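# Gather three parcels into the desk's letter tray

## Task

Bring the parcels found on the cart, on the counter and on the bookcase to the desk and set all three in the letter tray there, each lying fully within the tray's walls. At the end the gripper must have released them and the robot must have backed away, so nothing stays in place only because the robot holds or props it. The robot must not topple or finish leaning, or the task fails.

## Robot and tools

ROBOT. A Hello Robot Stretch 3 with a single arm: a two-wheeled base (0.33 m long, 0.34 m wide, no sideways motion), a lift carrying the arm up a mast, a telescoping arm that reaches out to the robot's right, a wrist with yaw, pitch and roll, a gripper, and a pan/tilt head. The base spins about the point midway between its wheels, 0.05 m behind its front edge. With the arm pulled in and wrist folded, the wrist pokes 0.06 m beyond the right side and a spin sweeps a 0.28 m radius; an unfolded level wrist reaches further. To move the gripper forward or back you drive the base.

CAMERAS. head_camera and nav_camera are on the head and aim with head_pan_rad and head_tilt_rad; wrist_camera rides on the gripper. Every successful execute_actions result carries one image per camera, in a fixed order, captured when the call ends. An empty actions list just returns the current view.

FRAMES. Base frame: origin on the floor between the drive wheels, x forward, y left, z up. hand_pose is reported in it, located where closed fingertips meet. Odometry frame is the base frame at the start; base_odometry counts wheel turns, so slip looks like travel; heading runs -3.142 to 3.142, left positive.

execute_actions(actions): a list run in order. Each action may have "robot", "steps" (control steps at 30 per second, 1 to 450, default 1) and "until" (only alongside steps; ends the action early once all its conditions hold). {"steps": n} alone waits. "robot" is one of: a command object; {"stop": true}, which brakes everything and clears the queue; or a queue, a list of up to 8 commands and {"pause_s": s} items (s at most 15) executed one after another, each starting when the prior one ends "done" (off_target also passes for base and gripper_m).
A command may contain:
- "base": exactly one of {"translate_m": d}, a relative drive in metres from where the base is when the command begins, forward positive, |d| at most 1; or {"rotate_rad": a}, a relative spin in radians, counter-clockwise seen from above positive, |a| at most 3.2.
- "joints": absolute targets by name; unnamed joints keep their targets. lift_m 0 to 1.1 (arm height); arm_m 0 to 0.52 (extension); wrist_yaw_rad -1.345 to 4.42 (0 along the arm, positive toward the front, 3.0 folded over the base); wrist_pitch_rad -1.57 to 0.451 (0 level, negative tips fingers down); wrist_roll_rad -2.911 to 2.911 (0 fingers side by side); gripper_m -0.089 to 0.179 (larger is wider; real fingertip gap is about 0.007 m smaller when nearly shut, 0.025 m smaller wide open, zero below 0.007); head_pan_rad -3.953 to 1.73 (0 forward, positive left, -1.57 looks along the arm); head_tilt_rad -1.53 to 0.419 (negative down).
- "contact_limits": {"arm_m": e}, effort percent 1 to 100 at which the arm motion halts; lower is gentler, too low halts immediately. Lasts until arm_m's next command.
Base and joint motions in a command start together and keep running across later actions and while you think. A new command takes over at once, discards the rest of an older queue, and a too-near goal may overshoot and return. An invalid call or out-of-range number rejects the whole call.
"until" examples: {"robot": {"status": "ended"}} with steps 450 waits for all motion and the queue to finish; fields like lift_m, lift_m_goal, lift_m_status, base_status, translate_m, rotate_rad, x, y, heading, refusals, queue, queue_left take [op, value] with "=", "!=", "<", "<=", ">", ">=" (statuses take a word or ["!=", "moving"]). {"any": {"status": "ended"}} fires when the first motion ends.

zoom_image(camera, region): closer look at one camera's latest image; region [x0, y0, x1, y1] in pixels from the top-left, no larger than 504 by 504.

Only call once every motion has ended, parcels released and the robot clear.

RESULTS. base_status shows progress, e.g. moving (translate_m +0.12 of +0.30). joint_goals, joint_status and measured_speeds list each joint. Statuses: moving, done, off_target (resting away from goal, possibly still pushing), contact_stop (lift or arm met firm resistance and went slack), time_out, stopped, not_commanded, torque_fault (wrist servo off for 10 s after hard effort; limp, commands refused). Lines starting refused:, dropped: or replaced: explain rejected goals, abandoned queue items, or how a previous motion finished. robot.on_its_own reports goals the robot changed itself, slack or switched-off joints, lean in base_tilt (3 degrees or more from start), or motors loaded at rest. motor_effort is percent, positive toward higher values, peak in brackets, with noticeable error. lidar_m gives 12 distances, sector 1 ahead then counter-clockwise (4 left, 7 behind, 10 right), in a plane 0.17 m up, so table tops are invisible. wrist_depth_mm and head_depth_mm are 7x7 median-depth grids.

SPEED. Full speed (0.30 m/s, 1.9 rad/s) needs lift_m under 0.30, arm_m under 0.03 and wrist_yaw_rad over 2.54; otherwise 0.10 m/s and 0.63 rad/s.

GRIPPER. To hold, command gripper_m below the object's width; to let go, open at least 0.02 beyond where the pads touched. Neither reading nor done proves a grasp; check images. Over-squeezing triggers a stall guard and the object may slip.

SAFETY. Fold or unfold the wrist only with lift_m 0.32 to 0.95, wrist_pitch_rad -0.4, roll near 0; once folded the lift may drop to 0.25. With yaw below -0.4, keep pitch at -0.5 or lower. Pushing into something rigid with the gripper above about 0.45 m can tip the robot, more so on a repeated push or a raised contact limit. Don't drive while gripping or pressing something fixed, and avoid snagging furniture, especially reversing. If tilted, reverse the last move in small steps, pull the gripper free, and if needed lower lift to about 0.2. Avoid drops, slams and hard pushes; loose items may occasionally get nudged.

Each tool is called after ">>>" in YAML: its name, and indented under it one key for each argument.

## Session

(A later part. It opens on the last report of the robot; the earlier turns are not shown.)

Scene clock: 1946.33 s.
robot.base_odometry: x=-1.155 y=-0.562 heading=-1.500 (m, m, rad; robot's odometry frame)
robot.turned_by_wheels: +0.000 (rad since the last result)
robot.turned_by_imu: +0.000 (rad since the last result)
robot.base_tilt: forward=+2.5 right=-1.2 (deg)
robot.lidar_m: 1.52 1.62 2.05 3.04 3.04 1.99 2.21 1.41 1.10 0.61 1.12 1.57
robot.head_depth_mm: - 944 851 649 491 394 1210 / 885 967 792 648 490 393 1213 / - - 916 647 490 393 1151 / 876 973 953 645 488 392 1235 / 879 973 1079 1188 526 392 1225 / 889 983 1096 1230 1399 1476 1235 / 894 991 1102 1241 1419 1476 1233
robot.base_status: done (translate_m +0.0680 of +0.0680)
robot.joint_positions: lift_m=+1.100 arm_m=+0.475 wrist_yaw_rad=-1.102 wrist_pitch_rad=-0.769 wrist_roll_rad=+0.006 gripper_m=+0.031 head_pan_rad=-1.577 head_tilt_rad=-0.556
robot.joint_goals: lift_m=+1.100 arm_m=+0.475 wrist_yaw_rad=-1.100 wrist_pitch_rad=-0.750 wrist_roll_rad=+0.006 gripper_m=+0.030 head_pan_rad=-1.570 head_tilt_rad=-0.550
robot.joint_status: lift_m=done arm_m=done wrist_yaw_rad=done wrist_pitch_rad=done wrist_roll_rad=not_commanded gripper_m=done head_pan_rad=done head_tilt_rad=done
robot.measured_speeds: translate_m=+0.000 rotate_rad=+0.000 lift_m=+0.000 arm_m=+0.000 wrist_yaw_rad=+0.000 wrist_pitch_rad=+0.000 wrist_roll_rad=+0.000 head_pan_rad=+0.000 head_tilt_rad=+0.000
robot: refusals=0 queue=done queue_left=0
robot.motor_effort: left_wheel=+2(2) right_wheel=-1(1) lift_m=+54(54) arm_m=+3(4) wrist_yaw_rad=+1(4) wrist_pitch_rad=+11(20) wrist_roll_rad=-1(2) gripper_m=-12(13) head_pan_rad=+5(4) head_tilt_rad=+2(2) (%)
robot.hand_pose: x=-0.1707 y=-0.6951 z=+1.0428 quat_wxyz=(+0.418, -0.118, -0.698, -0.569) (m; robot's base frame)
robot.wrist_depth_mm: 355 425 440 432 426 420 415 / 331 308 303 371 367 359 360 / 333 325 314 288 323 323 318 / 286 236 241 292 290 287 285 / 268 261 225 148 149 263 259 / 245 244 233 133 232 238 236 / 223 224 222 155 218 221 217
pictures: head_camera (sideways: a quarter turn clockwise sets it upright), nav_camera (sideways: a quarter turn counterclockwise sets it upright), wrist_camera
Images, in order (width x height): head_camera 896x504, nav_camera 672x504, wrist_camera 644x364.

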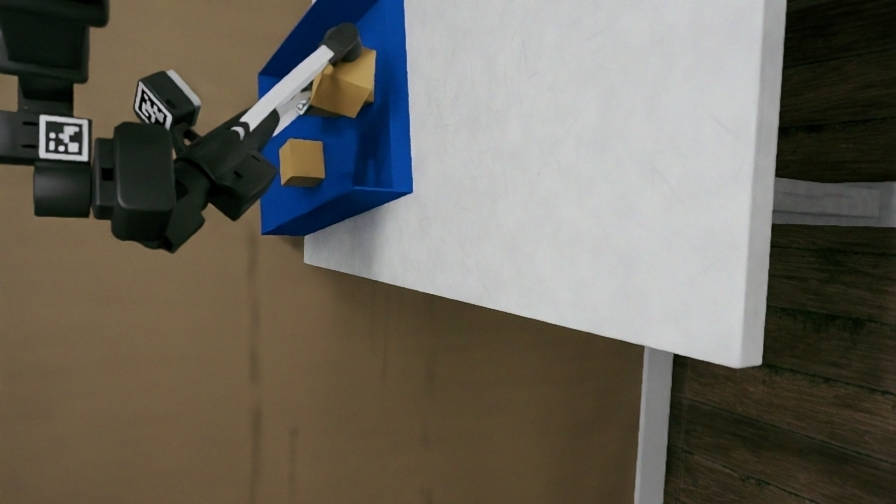

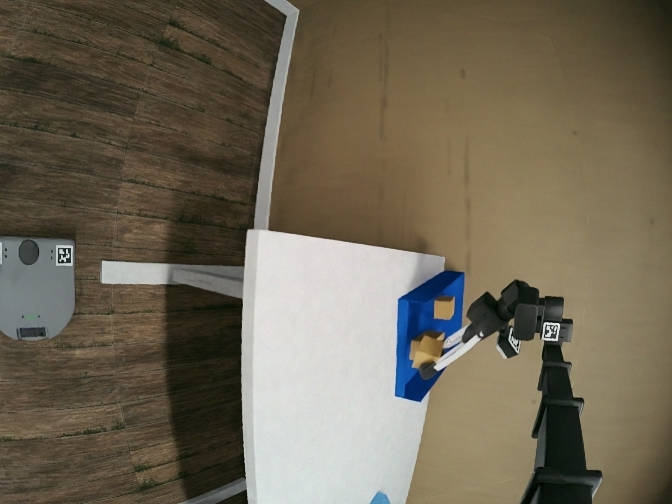

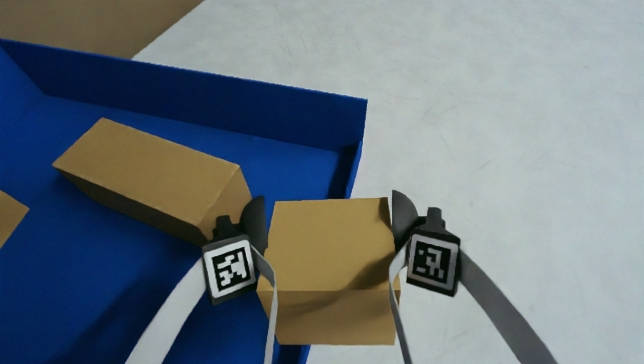

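>>> execute_actions:
  actions:
    - {"robot": [{"joints": {"wrist_pitch_rad": -0.45}}, {"joints": {"wrist_yaw_rad": -0.35, "arm_m": 0.42}}], "steps": 150, "until": {"robot": {"status": "ended"}}}

Scene clock: 2010.17 s.
robot.base_odometry: x=-1.155 y=-0.562 heading=-1.500 (m, m, rad; robot's odometry frame)
robot.turned_by_wheels: +0.000 (rad since the last result)
robot.turned_by_imu: +0.000 (rad since the last result)
robot.base_tilt: forward=+2.6 right=-1.2 (deg)
robot.lidar_m: 1.53 1.62 2.06 3.04 3.06 1.98 2.21 1.42 1.10 0.61 1.12 1.56
robot.head_depth_mm: 885 942 866 651 489 394 1205 / - 957 805 650 490 394 1212 / 847 - 889 646 490 393 1156 / 871 968 951 645 489 393 1226 / 881 974 1079 1191 526 392 1238 / 889 985 1081 1234 1408 1473 1231 / 896 982 1096 1244 1417 1458 1228
robot.base_status: done (translate_m +0.0680 of +0.0680)
robot.joint_positions: lift_m=+1.100 arm_m=+0.420 wrist_yaw_rad=-0.352 wrist_pitch_rad=-0.474 wrist_roll_rad=+0.006 gripper_m=+0.031 head_pan_rad=-1.577 head_tilt_rad=-0.556
robot.joint_goals: lift_m=+1.100 arm_m=+0.420 wrist_yaw_rad=-0.350 wrist_pitch_rad=-0.450 wrist_roll_rad=+0.006 gripper_m=+0.030 head_pan_rad=-1.570 head_tilt_rad=-0.550
robot.joint_status: lift_m=done arm_m=done wrist_yaw_rad=done wrist_pitch_rad=done wrist_roll_rad=not_commanded gripper_m=done head_pan_rad=done head_tilt_rad=done
robot.measured_speeds: translate_m=+0.000 rotate_rad=+0.000 lift_m=+0.000 arm_m=+0.000 wrist_yaw_rad=+0.000 wrist_pitch_rad=+0.000 wrist_roll_rad=+0.000 head_pan_rad=+0.000 head_tilt_rad=+0.000
robot: refusals=0 queue=done queue_left=0
robot.motor_effort: left_wheel=+2(2) right_wheel=-1(1) lift_m=+54(54) arm_m=-3(5) wrist_yaw_rad=+2(1) wrist_pitch_rad=+13(14) wrist_roll_rad=-1(1) gripper_m=-12(12) head_pan_rad=+5(4) head_tilt_rad=+2(2) (%)
robot.hand_pose: x=-0.0963 y=-0.7689 z=+1.0999 quat_wxyz=(+0.646, +0.043, -0.707, -0.284) (m; robot's base frame)
robot.wrist_depth_mm: 317 342 370 409 452 510 573 / 342 370 408 450 502 576 633 / 368 400 427 474 512 512 513 / 405 424 401 413 371 422 411 / 449 396 370 149 150 304 348 / 497 337 296 132 255 294 274 / 561 293 274 156 260 265 264
pictures: head_camera (sideways: a quarter turn clockwise sets it upright), nav_camera (sideways: a quarter turn counterclockwise sets it upright), wrist_camera
Images, in order (width x height): head_camera 896x504, nav_camera 672x504, wrist_camera 644x364.

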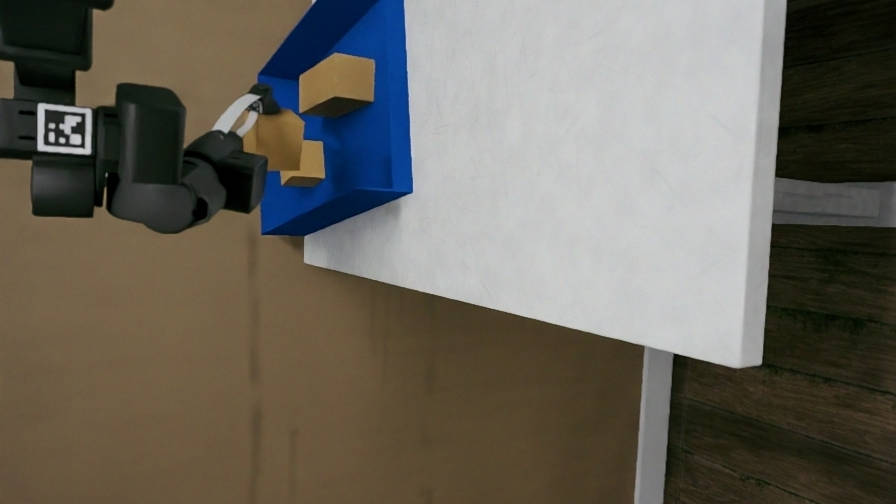

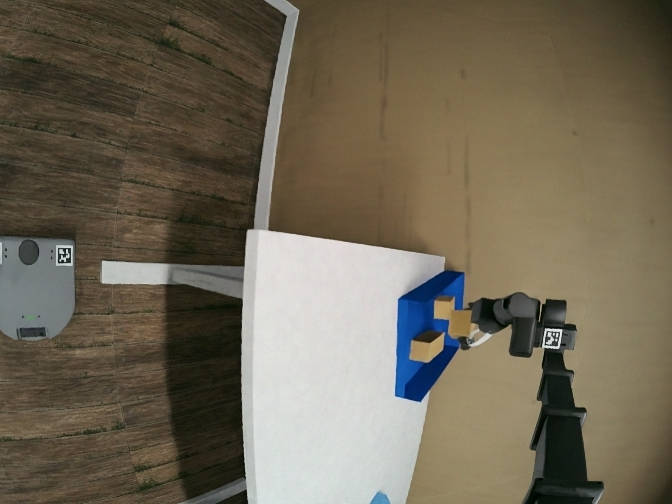

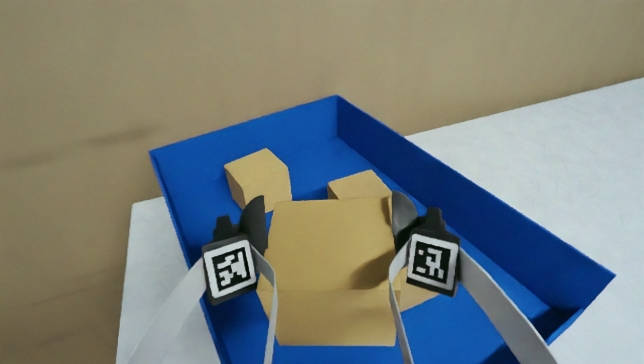

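>>> execute_actions:
  actions:
    - {"robot": {"joints": {"arm_m": 0.50}}, "steps": 120, "until": {"robot": {"status": "ended"}}}

Scene clock: 2034.93 s.
robot.base_odometry: x=-1.155 y=-0.562 heading=-1.500 (m, m, rad; robot's odometry frame)
robot.turned_by_wheels: +0.000 (rad since the last result)
robot.turned_by_imu: +0.000 (rad since the last result)
robot.base_tilt: forward=+2.5 right=-1.2 (deg)
robot.lidar_m: 1.52 1.62 2.06 3.04 3.05 1.99 2.21 1.41 1.10 0.61 1.12 1.57
robot.head_depth_mm: - 937 868 648 491 393 1202 / 879 945 837 648 490 393 1212 / - - 889 647 491 392 1160 / 877 965 950 643 488 393 1227 / 881 973 1078 1193 524 393 1239 / 891 979 1089 1230 1409 1470 1234 / 893 989 1094 1246 1414 1471 1228
robot.base_status: done (translate_m +0.0680 of +0.0680)
robot.joint_positions: lift_m=+1.100 arm_m=+0.500 wrist_yaw_rad=-0.351 wrist_pitch_rad=-0.474 wrist_roll_rad=+0.006 gripper_m=+0.031 head_pan_rad=-1.577 head_tilt_rad=-0.556
robot.joint_goals: lift_m=+1.100 arm_m=+0.500 wrist_yaw_rad=-0.350 wrist_pitch_rad=-0.450 wrist_roll_rad=+0.006 gripper_m=+0.030 head_pan_rad=-1.570 head_tilt_rad=-0.550
robot.joint_status: lift_m=done arm_m=done wrist_yaw_rad=done wrist_pitch_rad=done wrist_roll_rad=not_commanded gripper_m=done head_pan_rad=done head_tilt_rad=done
robot.measured_speeds: translate_m=+0.000 rotate_rad=+0.000 lift_m=+0.000 arm_m=+0.000 wrist_yaw_rad=+0.000 wrist_pitch_rad=+0.000 wrist_roll_rad=+0.000 head_pan_rad=+0.000 head_tilt_rad=+0.000
robot: refusals=0 queue=done queue_left=0
robot.motor_effort: left_wheel=+2(1) right_wheel=-1(1) lift_m=+54(54) arm_m=+3(1) wrist_yaw_rad=+1(2) wrist_pitch_rad=+13(14) wrist_roll_rad=-1(1) gripper_m=-12(11) head_pan_rad=+4(5) head_tilt_rad=+2(2) (%)
robot.hand_pose: x=-0.0962 y=-0.8483 z=+1.0999 quat_wxyz=(+0.646, +0.043, -0.707, -0.284) (m; robot's base frame)
robot.wrist_depth_mm: 256 274 300 327 361 401 463 / 278 299 325 360 401 457 530 / 301 326 358 401 451 510 508 / 327 354 365 412 365 419 412 / 358 377 354 148 150 298 347 / 400 339 297 132 232 281 249 / 452 295 267 155 227 214 243
pictures: head_camera (sideways: a quarter turn clockwise sets it upright), nav_camera (sideways: a quarter turn counterclockwise sets it upright), wrist_camera
Images, in order (width x height): head_camera 896x504, nav_camera 672x504, wrist_camera 644x364.

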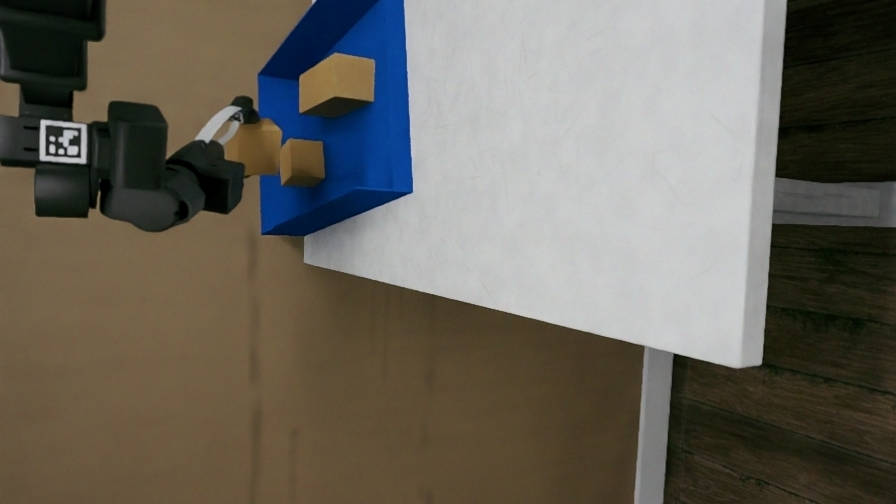

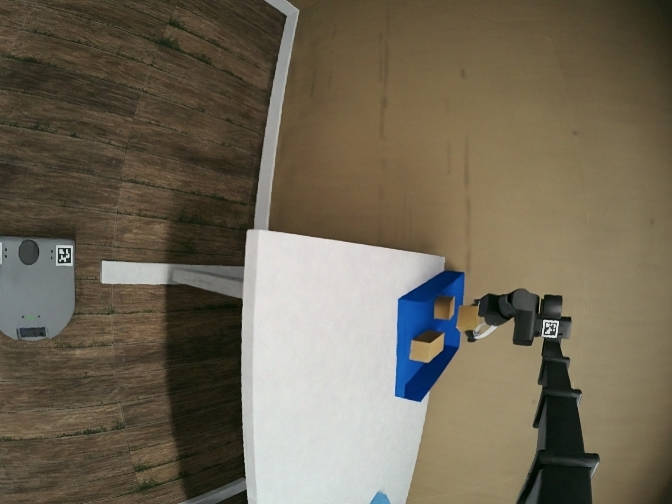

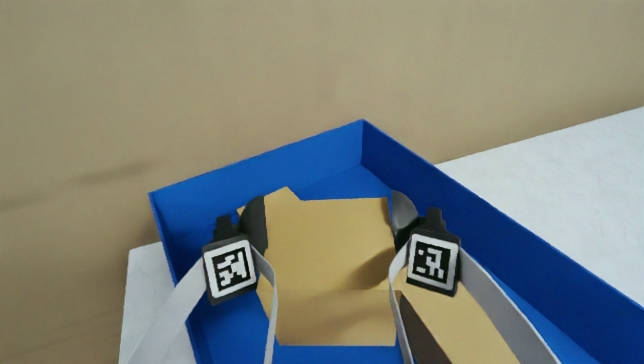

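>>> execute_actions:
  actions:
    - {"robot": [{"joints": {"arm_m": 0.46, "wrist_yaw_rad": -0.40}}, {"joints": {"lift_m": 1.03}}], "steps": 150, "until": {"robot": {"status": "ended"}}}

Scene clock: 2047.87 s.
robot.base_odometry: x=-1.155 y=-0.562 heading=-1.500 (m, m, rad; robot's odometry frame)
robot.turned_by_wheels: +0.000 (rad since the last result)
robot.turned_by_imu: +0.000 (rad since the last result)
robot.base_tilt: forward=+2.5 right=-1.2 (deg)
robot.lidar_m: 1.52 1.61 2.06 3.04 3.04 1.99 2.22 1.41 1.10 0.61 1.12 1.57
robot.head_depth_mm: 862 - 839 650 492 394 1217 / 865 961 806 649 490 393 1215 / 868 - 787 646 489 394 1150 / 874 959 950 646 489 392 1236 / 886 968 1077 1190 525 392 1239 / 888 979 1096 1231 1391 1467 1235 / 891 988 1101 1242 1419 1472 1229
robot.base_status: done (translate_m +0.0680 of +0.0680)
robot.joint_positions: lift_m=+1.030 arm_m=+0.460 wrist_yaw_rad=-0.398 wrist_pitch_rad=-0.474 wrist_roll_rad=+0.006 gripper_m=+0.031 head_pan_rad=-1.577 head_tilt_rad=-0.556
robot.joint_goals: lift_m=+1.030 arm_m=+0.460 wrist_yaw_rad=-0.400 wrist_pitch_rad=-0.450 wrist_roll_rad=+0.006 gripper_m=+0.030 head_pan_rad=-1.570 head_tilt_rad=-0.550
robot.joint_status: lift_m=done arm_m=done wrist_yaw_rad=done wrist_pitch_rad=done wrist_roll_rad=not_commanded gripper_m=done head_pan_rad=done head_tilt_rad=done
robot.measured_speeds: translate_m=+0.000 rotate_rad=+0.000 lift_m=+0.000 arm_m=+0.000 wrist_yaw_rad=+0.000 wrist_pitch_rad=+0.000 wrist_roll_rad=+0.000 head_pan_rad=+0.000 head_tilt_rad=+0.000
robot: refusals=0 queue=done queue_left=0
robot.motor_effort: left_wheel=+2(2) right_wheel=-1(2) lift_m=+32(53) arm_m=-3(2) wrist_yaw_rad=-1(3) wrist_pitch_rad=+13(13) wrist_roll_rad=-1(2) gripper_m=-12(12) head_pan_rad=+5(5) head_tilt_rad=+1(2) (%)
robot.hand_pose: x=-0.1057 y=-0.8053 z=+1.0307 quat_wxyz=(+0.639, +0.026, -0.708, -0.299) (m; robot's base frame)
robot.wrist_depth_mm: 284 304 337 373 419 484 560 / 307 331 354 396 453 496 490 / 328 324 303 389 312 364 376 / 353 320 306 273 233 258 224 / 383 268 272 149 150 244 217 / 412 233 219 132 203 224 215 / 220 208 204 155 194 197 195
pictures: head_camera (sideways: a quarter turn clockwise sets it upright), nav_camera (sideways: a quarter turn counterclockwise sets it upright), wrist_camera
Images, in order (width x height): head_camera 896x504, nav_camera 672x504, wrist_camera 644x364.

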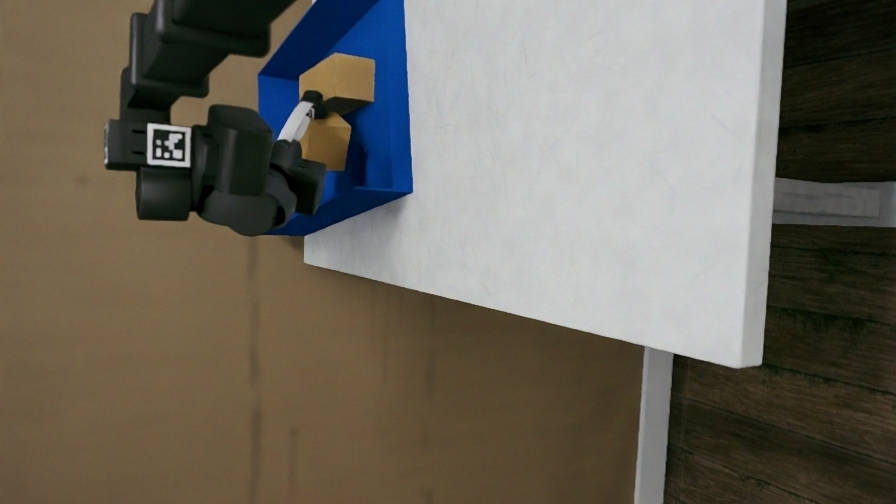

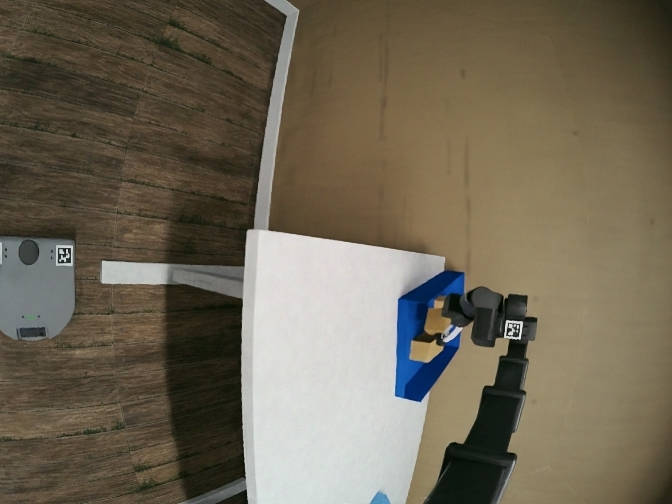

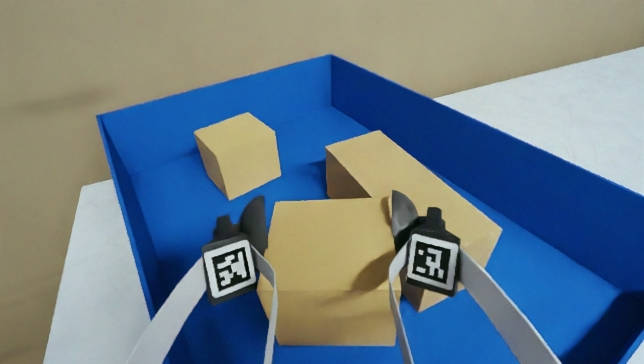

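>>> execute_actions:
  actions:
    - {"robot": {"joints": {"lift_m": 0.985}}, "steps": 90, "until": {"robot": {"status": "ended"}}}

Scene clock: 2058.53 s.
robot.base_odometry: x=-1.155 y=-0.562 heading=-1.500 (m, m, rad; robot's odometry frame)
robot.turned_by_wheels: +0.000 (rad since the last result)
robot.turned_by_imu: +0.000 (rad since the last result)
robot.base_tilt: forward=+2.5 right=-1.1 (deg)
robot.lidar_m: 1.52 1.62 2.06 3.03 3.05 1.99 2.21 1.41 1.10 0.61 1.12 1.57
robot.head_depth_mm: 861 931 - 650 491 394 1212 / 864 924 790 652 490 393 1214 / 870 928 787 648 489 393 1155 / 876 965 1025 646 489 392 1228 / 884 973 1077 1198 524 393 1237 / 890 980 1087 1225 1395 1472 1234 / 892 988 1103 1234 1413 1477 1232
robot.base_status: done (translate_m +0.0680 of +0.0680)
robot.joint_positions: lift_m=+0.990 arm_m=+0.460 wrist_yaw_rad=-0.402 wrist_pitch_rad=-0.393 wrist_roll_rad=-0.019 gripper_m=+0.031 head_pan_rad=-1.577 head_tilt_rad=-0.556
robot.joint_goals: lift_m=+0.990 arm_m=+0.460 wrist_yaw_rad=-0.400 wrist_pitch_rad=-0.450 wrist_roll_rad=-0.019 gripper_m=+0.030 head_pan_rad=-1.570 head_tilt_rad=-0.550
robot.joint_status: lift_m=contact_stop arm_m=done wrist_yaw_rad=done wrist_pitch_rad=done wrist_roll_rad=not_commanded gripper_m=done head_pan_rad=done head_tilt_rad=done
robot.measured_speeds: translate_m=+0.000 rotate_rad=+0.000 lift_m=-0.004 arm_m=+0.000 wrist_yaw_rad=+0.000 wrist_pitch_rad=+0.072 wrist_roll_rad=-0.024 head_pan_rad=+0.000 head_tilt_rad=+0.000
robot: refusals=0 queue=dropped queue_left=0
robot.on_its_own: lift_m is slack since a contact_stop, until your next command for it (your +0.985 is given up); wrist_pitch_rad is at rest, and its effort (-35) is outside its rest range (-20 to +32)
robot.motor_effort: left_wheel=+4(4) right_wheel=-3(3) lift_m=+36(36) arm_m=-2(3) wrist_yaw_rad=+2(2) wrist_pitch_rad=-35(37) wrist_roll_rad=+14(14) gripper_m=-13(13) head_pan_rad=+4(4) head_tilt_rad=+2(2) (%)
robot.hand_pose: x=-0.1106 y=-0.8145 z=+1.0086 quat_wxyz=(+0.659, -0.001, -0.701, -0.274) (m; robot's base frame)
robot.wrist_depth_mm: 281 302 331 369 414 464 538 / 300 321 345 390 446 511 541 / 322 311 285 390 292 264 389 / 341 294 284 268 212 239 203 / 277 240 259 149 149 226 208 / 214 204 197 132 134 205 201 / 184 175 180 156 174 177 176
pictures: head_camera (sideways: a quarter turn clockwise sets it upright), nav_camera (sideways: a quarter turn counterclockwise sets it upright), wrist_camera
Images, in order (width x height): head_camera 896x504, nav_camera 672x504, wrist_camera 644x364.

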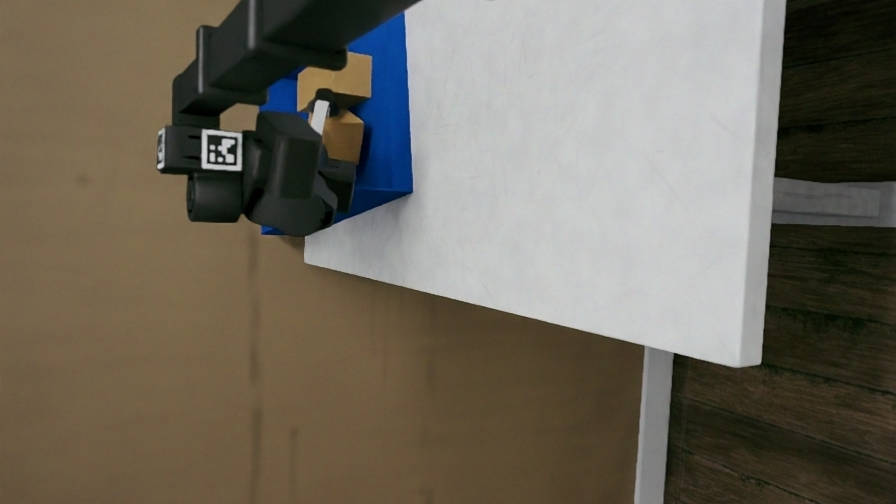

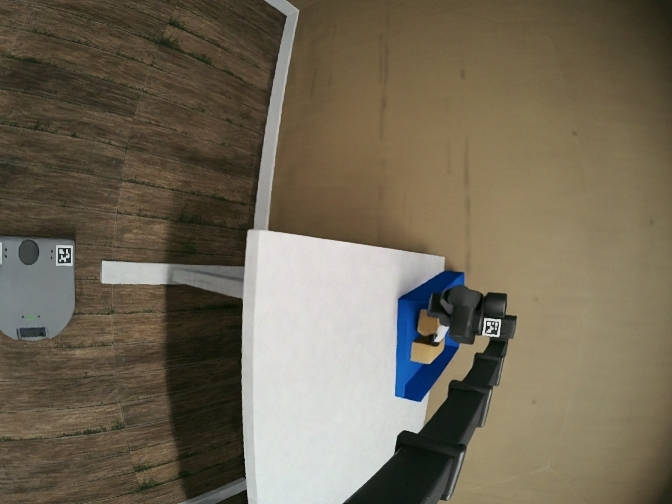

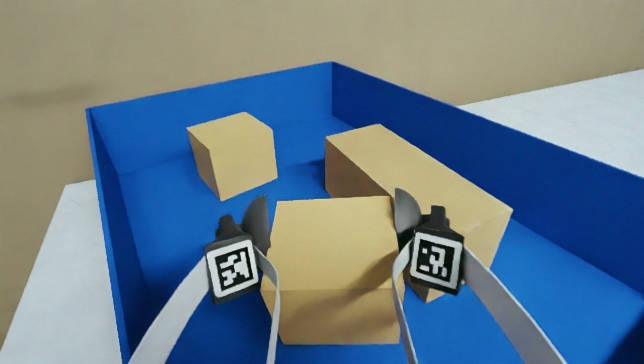

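>>> execute_actions:
  actions:
    - {"robot": [{"joints": {"lift_m": 0.997, "wrist_pitch_rad": -0.42}}, {"joints": {"gripper_m": 0.085}}, {"pause_s": 0.5}], "steps": 120, "until": {"robot": {"status": "ended"}}}

Scene clock: 2064.47 s.
robot.base_odometry: x=-1.155 y=-0.562 heading=-1.500 (m, m, rad; robot's odometry frame)
robot.turned_by_wheels: +0.000 (rad since the last result)
robot.turned_by_imu: +0.000 (rad since the last result)
robot.base_tilt: forward=+2.5 right=-1.1 (deg)
robot.lidar_m: 1.52 1.62 2.05 3.05 3.05 1.99 2.21 1.42 1.10 0.61 1.12 1.57
robot.head_depth_mm: 855 915 788 649 491 394 1216 / 864 923 804 646 490 393 1206 / 873 925 788 649 491 393 1155 / 873 968 1020 646 489 393 1228 / 880 972 1082 1198 525 392 1231 / 891 970 1086 1225 1402 1476 1229 / 897 985 1104 1236 1439 1467 1222
robot.base_status: done (translate_m +0.0680 of +0.0680)
robot.joint_positions: lift_m=+0.997 arm_m=+0.460 wrist_yaw_rad=-0.401 wrist_pitch_rad=-0.440 wrist_roll_rad=-0.003 gripper_m=+0.085 head_pan_rad=-1.577 head_tilt_rad=-0.556
robot.joint_goals: lift_m=+0.997 arm_m=+0.460 wrist_yaw_rad=-0.400 wrist_pitch_rad=-0.420 wrist_roll_rad=-0.003 gripper_m=+0.085 head_pan_rad=-1.570 head_tilt_rad=-0.550
robot.joint_status: lift_m=done arm_m=done wrist_yaw_rad=done wrist_pitch_rad=done wrist_roll_rad=not_commanded gripper_m=done head_pan_rad=done head_tilt_rad=done
robot.measured_speeds: translate_m=+0.000 rotate_rad=+0.000 lift_m=+0.000 arm_m=+0.000 wrist_yaw_rad=+0.000 wrist_pitch_rad=+0.000 wrist_roll_rad=+0.000 head_pan_rad=+0.000 head_tilt_rad=+0.000
robot: refusals=0 queue=done queue_left=0
robot.motor_effort: left_wheel=+2(4) right_wheel=-1(4) lift_m=+54(56) arm_m=-1(2) wrist_yaw_rad=+0(2) wrist_pitch_rad=+10(33) wrist_roll_rad=+4(14) gripper_m=+0(84) head_pan_rad=+5(5) head_tilt_rad=+1(2) (%)
robot.hand_pose: x=-0.1080 y=-0.8091 z=+1.0045 quat_wxyz=(+0.647, +0.014, -0.706, -0.289) (m; robot's base frame)
robot.wrist_depth_mm: 282 304 336 372 418 483 551 / 304 318 343 392 331 465 456 / 327 317 280 337 258 245 343 / 341 278 282 269 203 228 203 / 259 229 243 164 208 220 212 / 208 196 190 141 185 193 193 / 181 175 175 150 168 171 170
pictures: head_camera (sideways: a quarter turn clockwise sets it upright), nav_camera (sideways: a quarter turn counterclockwise sets it upright), wrist_camera
Images, in order (width x height): head_camera 896x504, nav_camera 672x504, wrist_camera 644x364.

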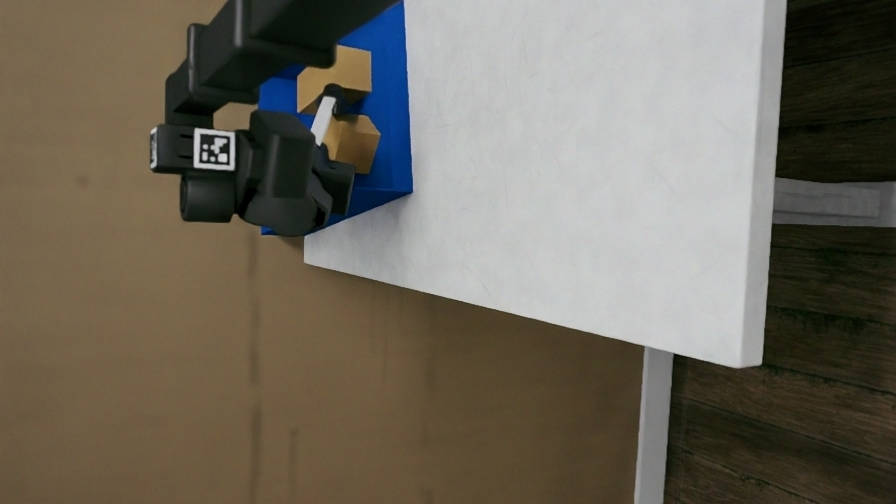

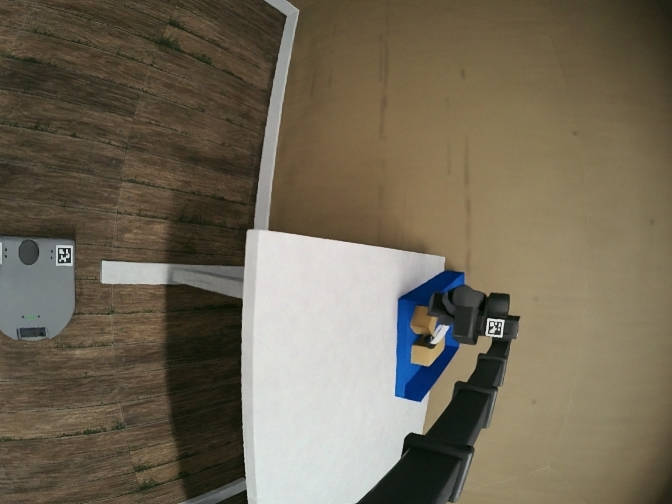

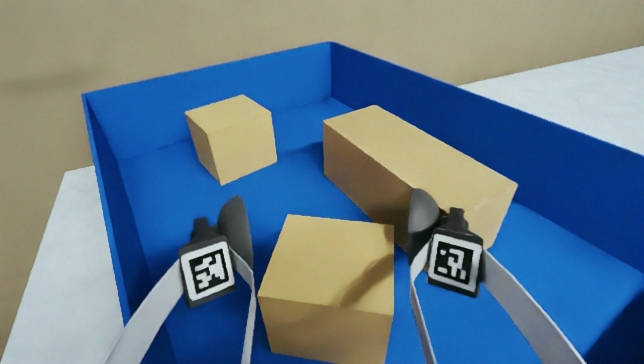

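>>> execute_actions:
  actions:
    - {"robot": [{"joints": {"lift_m": 1.10}}, {"joints": {"arm_m": 0.25}}], "steps": 300, "until": {"robot": {"status": "ended"}}}

Scene clock: 2071.13 s.
robot.base_odometry: x=-1.155 y=-0.562 heading=-1.500 (m, m, rad; robot's odometry frame)
robot.turned_by_wheels: +0.000 (rad since the last result)
robot.turned_by_imu: +0.000 (rad since the last result)
robot.base_tilt: forward=+2.5 right=-1.0 (deg)
robot.lidar_m: 1.53 1.62 2.06 3.03 3.04 1.99 2.21 1.41 1.10 0.61 1.12 1.57
robot.head_depth_mm: - 941 827 650 491 395 1212 / - - 806 650 491 394 1205 / - - 788 648 491 393 1144 / 877 952 955 647 488 392 1233 / 886 977 1078 1191 524 392 1237 / 891 977 1088 1233 1405 1464 1232 / 897 986 1097 1246 1430 1461 1229
robot.base_status: done (translate_m +0.0680 of +0.0680)
robot.joint_positions: lift_m=+1.100 arm_m=+0.250 wrist_yaw_rad=-0.401 wrist_pitch_rad=-0.439 wrist_roll_rad=-0.002 gripper_m=+0.085 head_pan_rad=-1.577 head_tilt_rad=-0.556
robot.joint_goals: lift_m=+1.100 arm_m=+0.250 wrist_yaw_rad=-0.400 wrist_pitch_rad=-0.420 wrist_roll_rad=-0.002 gripper_m=+0.085 head_pan_rad=-1.570 head_tilt_rad=-0.550
robot.joint_status: lift_m=done arm_m=done wrist_yaw_rad=done wrist_pitch_rad=done wrist_roll_rad=not_commanded gripper_m=done head_pan_rad=done head_tilt_rad=done
robot.measured_speeds: translate_m=+0.000 rotate_rad=+0.000 lift_m=+0.000 arm_m=+0.000 wrist_yaw_rad=+0.000 wrist_pitch_rad=+0.000 wrist_roll_rad=+0.000 head_pan_rad=+0.000 head_tilt_rad=+0.000
robot: refusals=0 queue=done queue_left=0
robot.motor_effort: left_wheel=+2(2) right_wheel=-1(1) lift_m=+54(57) arm_m=-3(3) wrist_yaw_rad=+0(0) wrist_pitch_rad=+11(11) wrist_roll_rad=+4(4) gripper_m=-1(0) head_pan_rad=+4(4) head_tilt_rad=+1(2) (%)
robot.hand_pose: x=-0.1080 y=-0.5993 z=+1.1076 quat_wxyz=(+0.647, +0.014, -0.706, -0.289) (m; robot's base frame)
robot.wrist_depth_mm: 441 485 539 582 654 760 888 / 473 516 563 629 717 748 750 / 518 541 524 488 580 563 523 / 559 496 443 414 428 450 443 / 611 391 369 375 365 373 367 / 659 341 309 320 318 315 314 / 732 288 285 284 281 278 276
pictures: head_camera (sideways: a quarter turn clockwise sets it upright), nav_camera (sideways: a quarter turn counterclockwise sets it upright), wrist_camera
Images, in order (width x height): head_camera 896x504, nav_camera 672x504, wrist_camera 644x364.

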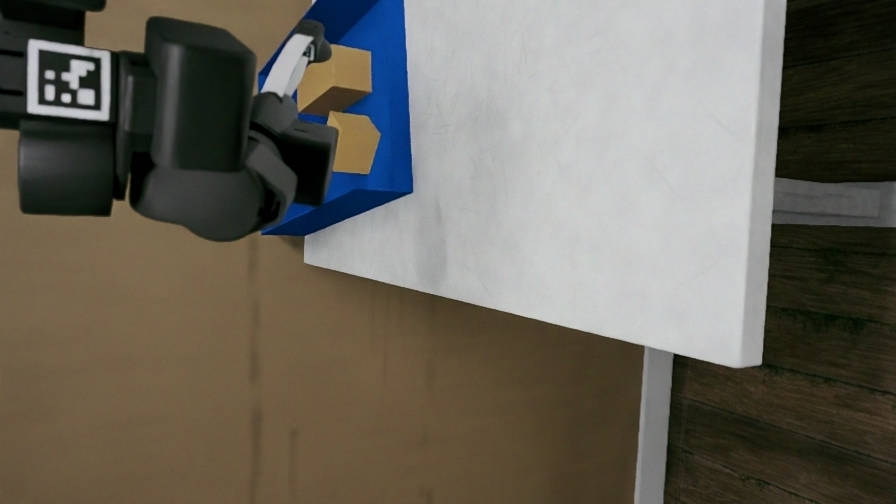

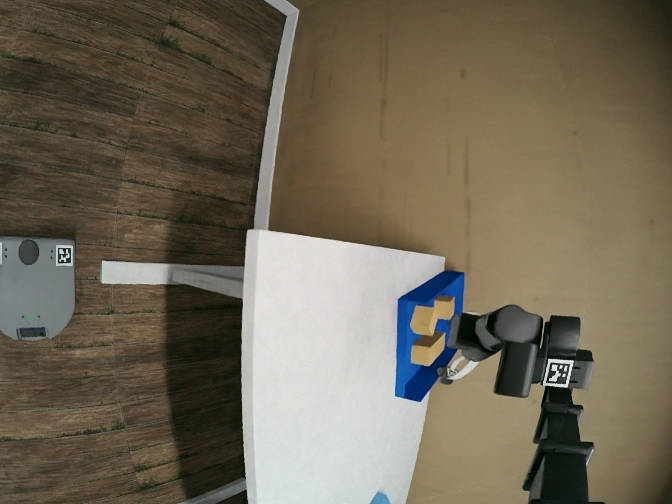

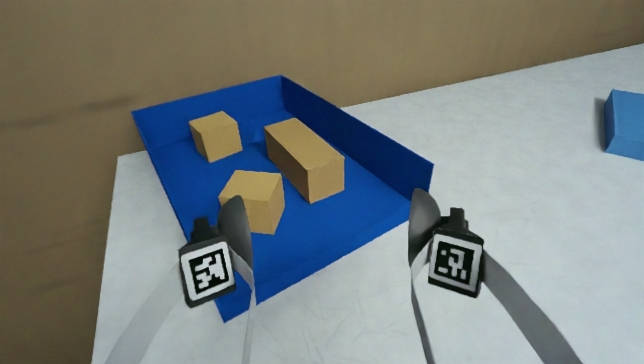

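>>> execute_actions:
  actions:
    - {"robot": {"joints": {"arm_m": 0.0}}, "steps": 150, "until": {"robot": {"status": "ended"}}}

>>> finished_scene:
  scene: 1

Scene clock: 2077.00 s.
robot.base_odometry: x=-1.155 y=-0.562 heading=-1.500 (m, m, rad; robot's odometry frame)
robot.turned_by_wheels: +0.000 (rad since the last result)
robot.turned_by_imu: +0.000 (rad since the last result)
robot.base_tilt: forward=+2.6 right=-1.3 (deg)
robot.lidar_m: 1.53 1.62 2.06 3.04 3.03 1.98 2.21 1.42 1.10 0.61 1.12 1.57
robot.head_depth_mm: - - - - - 383 1206 / - - - - - - 1204 / - - 986 - - - 1160 / 878 964 956 678 - 382 1228 / 883 973 1078 1194 524 392 1240 / 894 985 1088 1221 1407 1470 1225 / 899 990 1094 1244 1436 1477 1232
robot.base_status: done (translate_m +0.0680 of +0.0680)
robot.joint_positions: lift_m=+1.100 arm_m=+0.001 wrist_yaw_rad=-0.401 wrist_pitch_rad=-0.439 wrist_roll_rad=-0.002 gripper_m=+0.085 head_pan_rad=-1.577 head_tilt_rad=-0.556
robot.joint_goals: lift_m=+1.100 arm_m=+0.000 wrist_yaw_rad=-0.400 wrist_pitch_rad=-0.420 wrist_roll_rad=-0.002 gripper_m=+0.085 head_pan_rad=-1.570 head_tilt_rad=-0.550
robot.joint_status: lift_m=done arm_m=done wrist_yaw_rad=done wrist_pitch_rad=done wrist_roll_rad=not_commanded gripper_m=done head_pan_rad=done head_tilt_rad=done
robot.measured_speeds: translate_m=+0.000 rotate_rad=+0.000 lift_m=+0.000 arm_m=+0.000 wrist_yaw_rad=+0.000 wrist_pitch_rad=+0.000 wrist_roll_rad=+0.000 head_pan_rad=+0.000 head_tilt_rad=+0.000
robot: refusals=0 queue=done queue_left=0
robot.motor_effort: left_wheel=+2(2) right_wheel=-1(1) lift_m=+54(54) arm_m=-3(1) wrist_yaw_rad=+0(0) wrist_pitch_rad=+11(10) wrist_roll_rad=+3(4) gripper_m=+0(0) head_pan_rad=+5(5) head_tilt_rad=+3(1) (%)
robot.hand_pose: x=-0.1080 y=-0.3500 z=+1.1076 quat_wxyz=(+0.647, +0.014, -0.706, -0.289) (m; robot's base frame)
robot.wrist_depth_mm: 640 688 769 834 954 - - / 685 707 724 730 767 716 742 / 740 644 553 566 574 566 554 / 788 474 472 459 459 452 443 / 885 392 398 379 381 373 368 / 945 332 317 327 318 316 316 / - 290 288 284 282 276 282
pictures: head_camera (sideways: a quarter turn clockwise sets it upright), nav_camera (sideways: a quarter turn counterclockwise sets it upright), wrist_camera
Images, in order (width x height): head_camera 896x504, nav_camera 672x504, wrist_camera 644x364.

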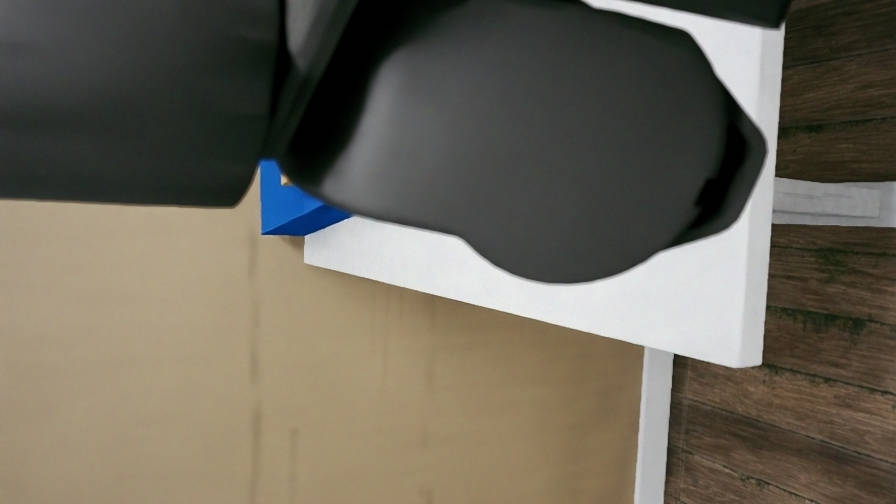

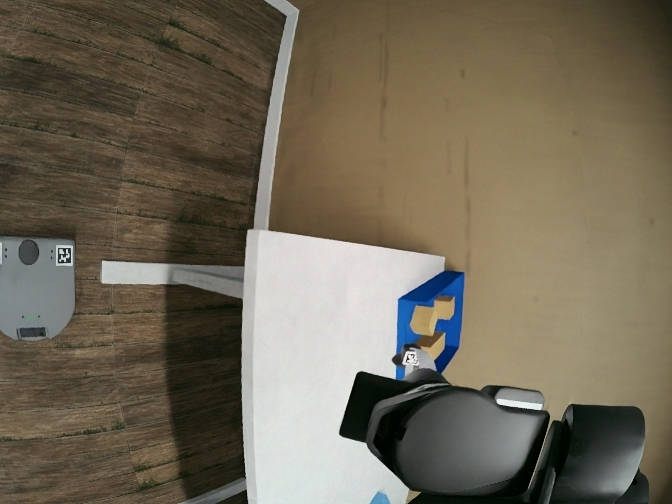

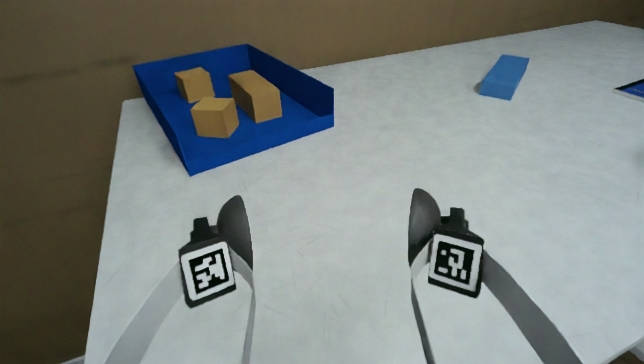

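The scene is finished: the task was done.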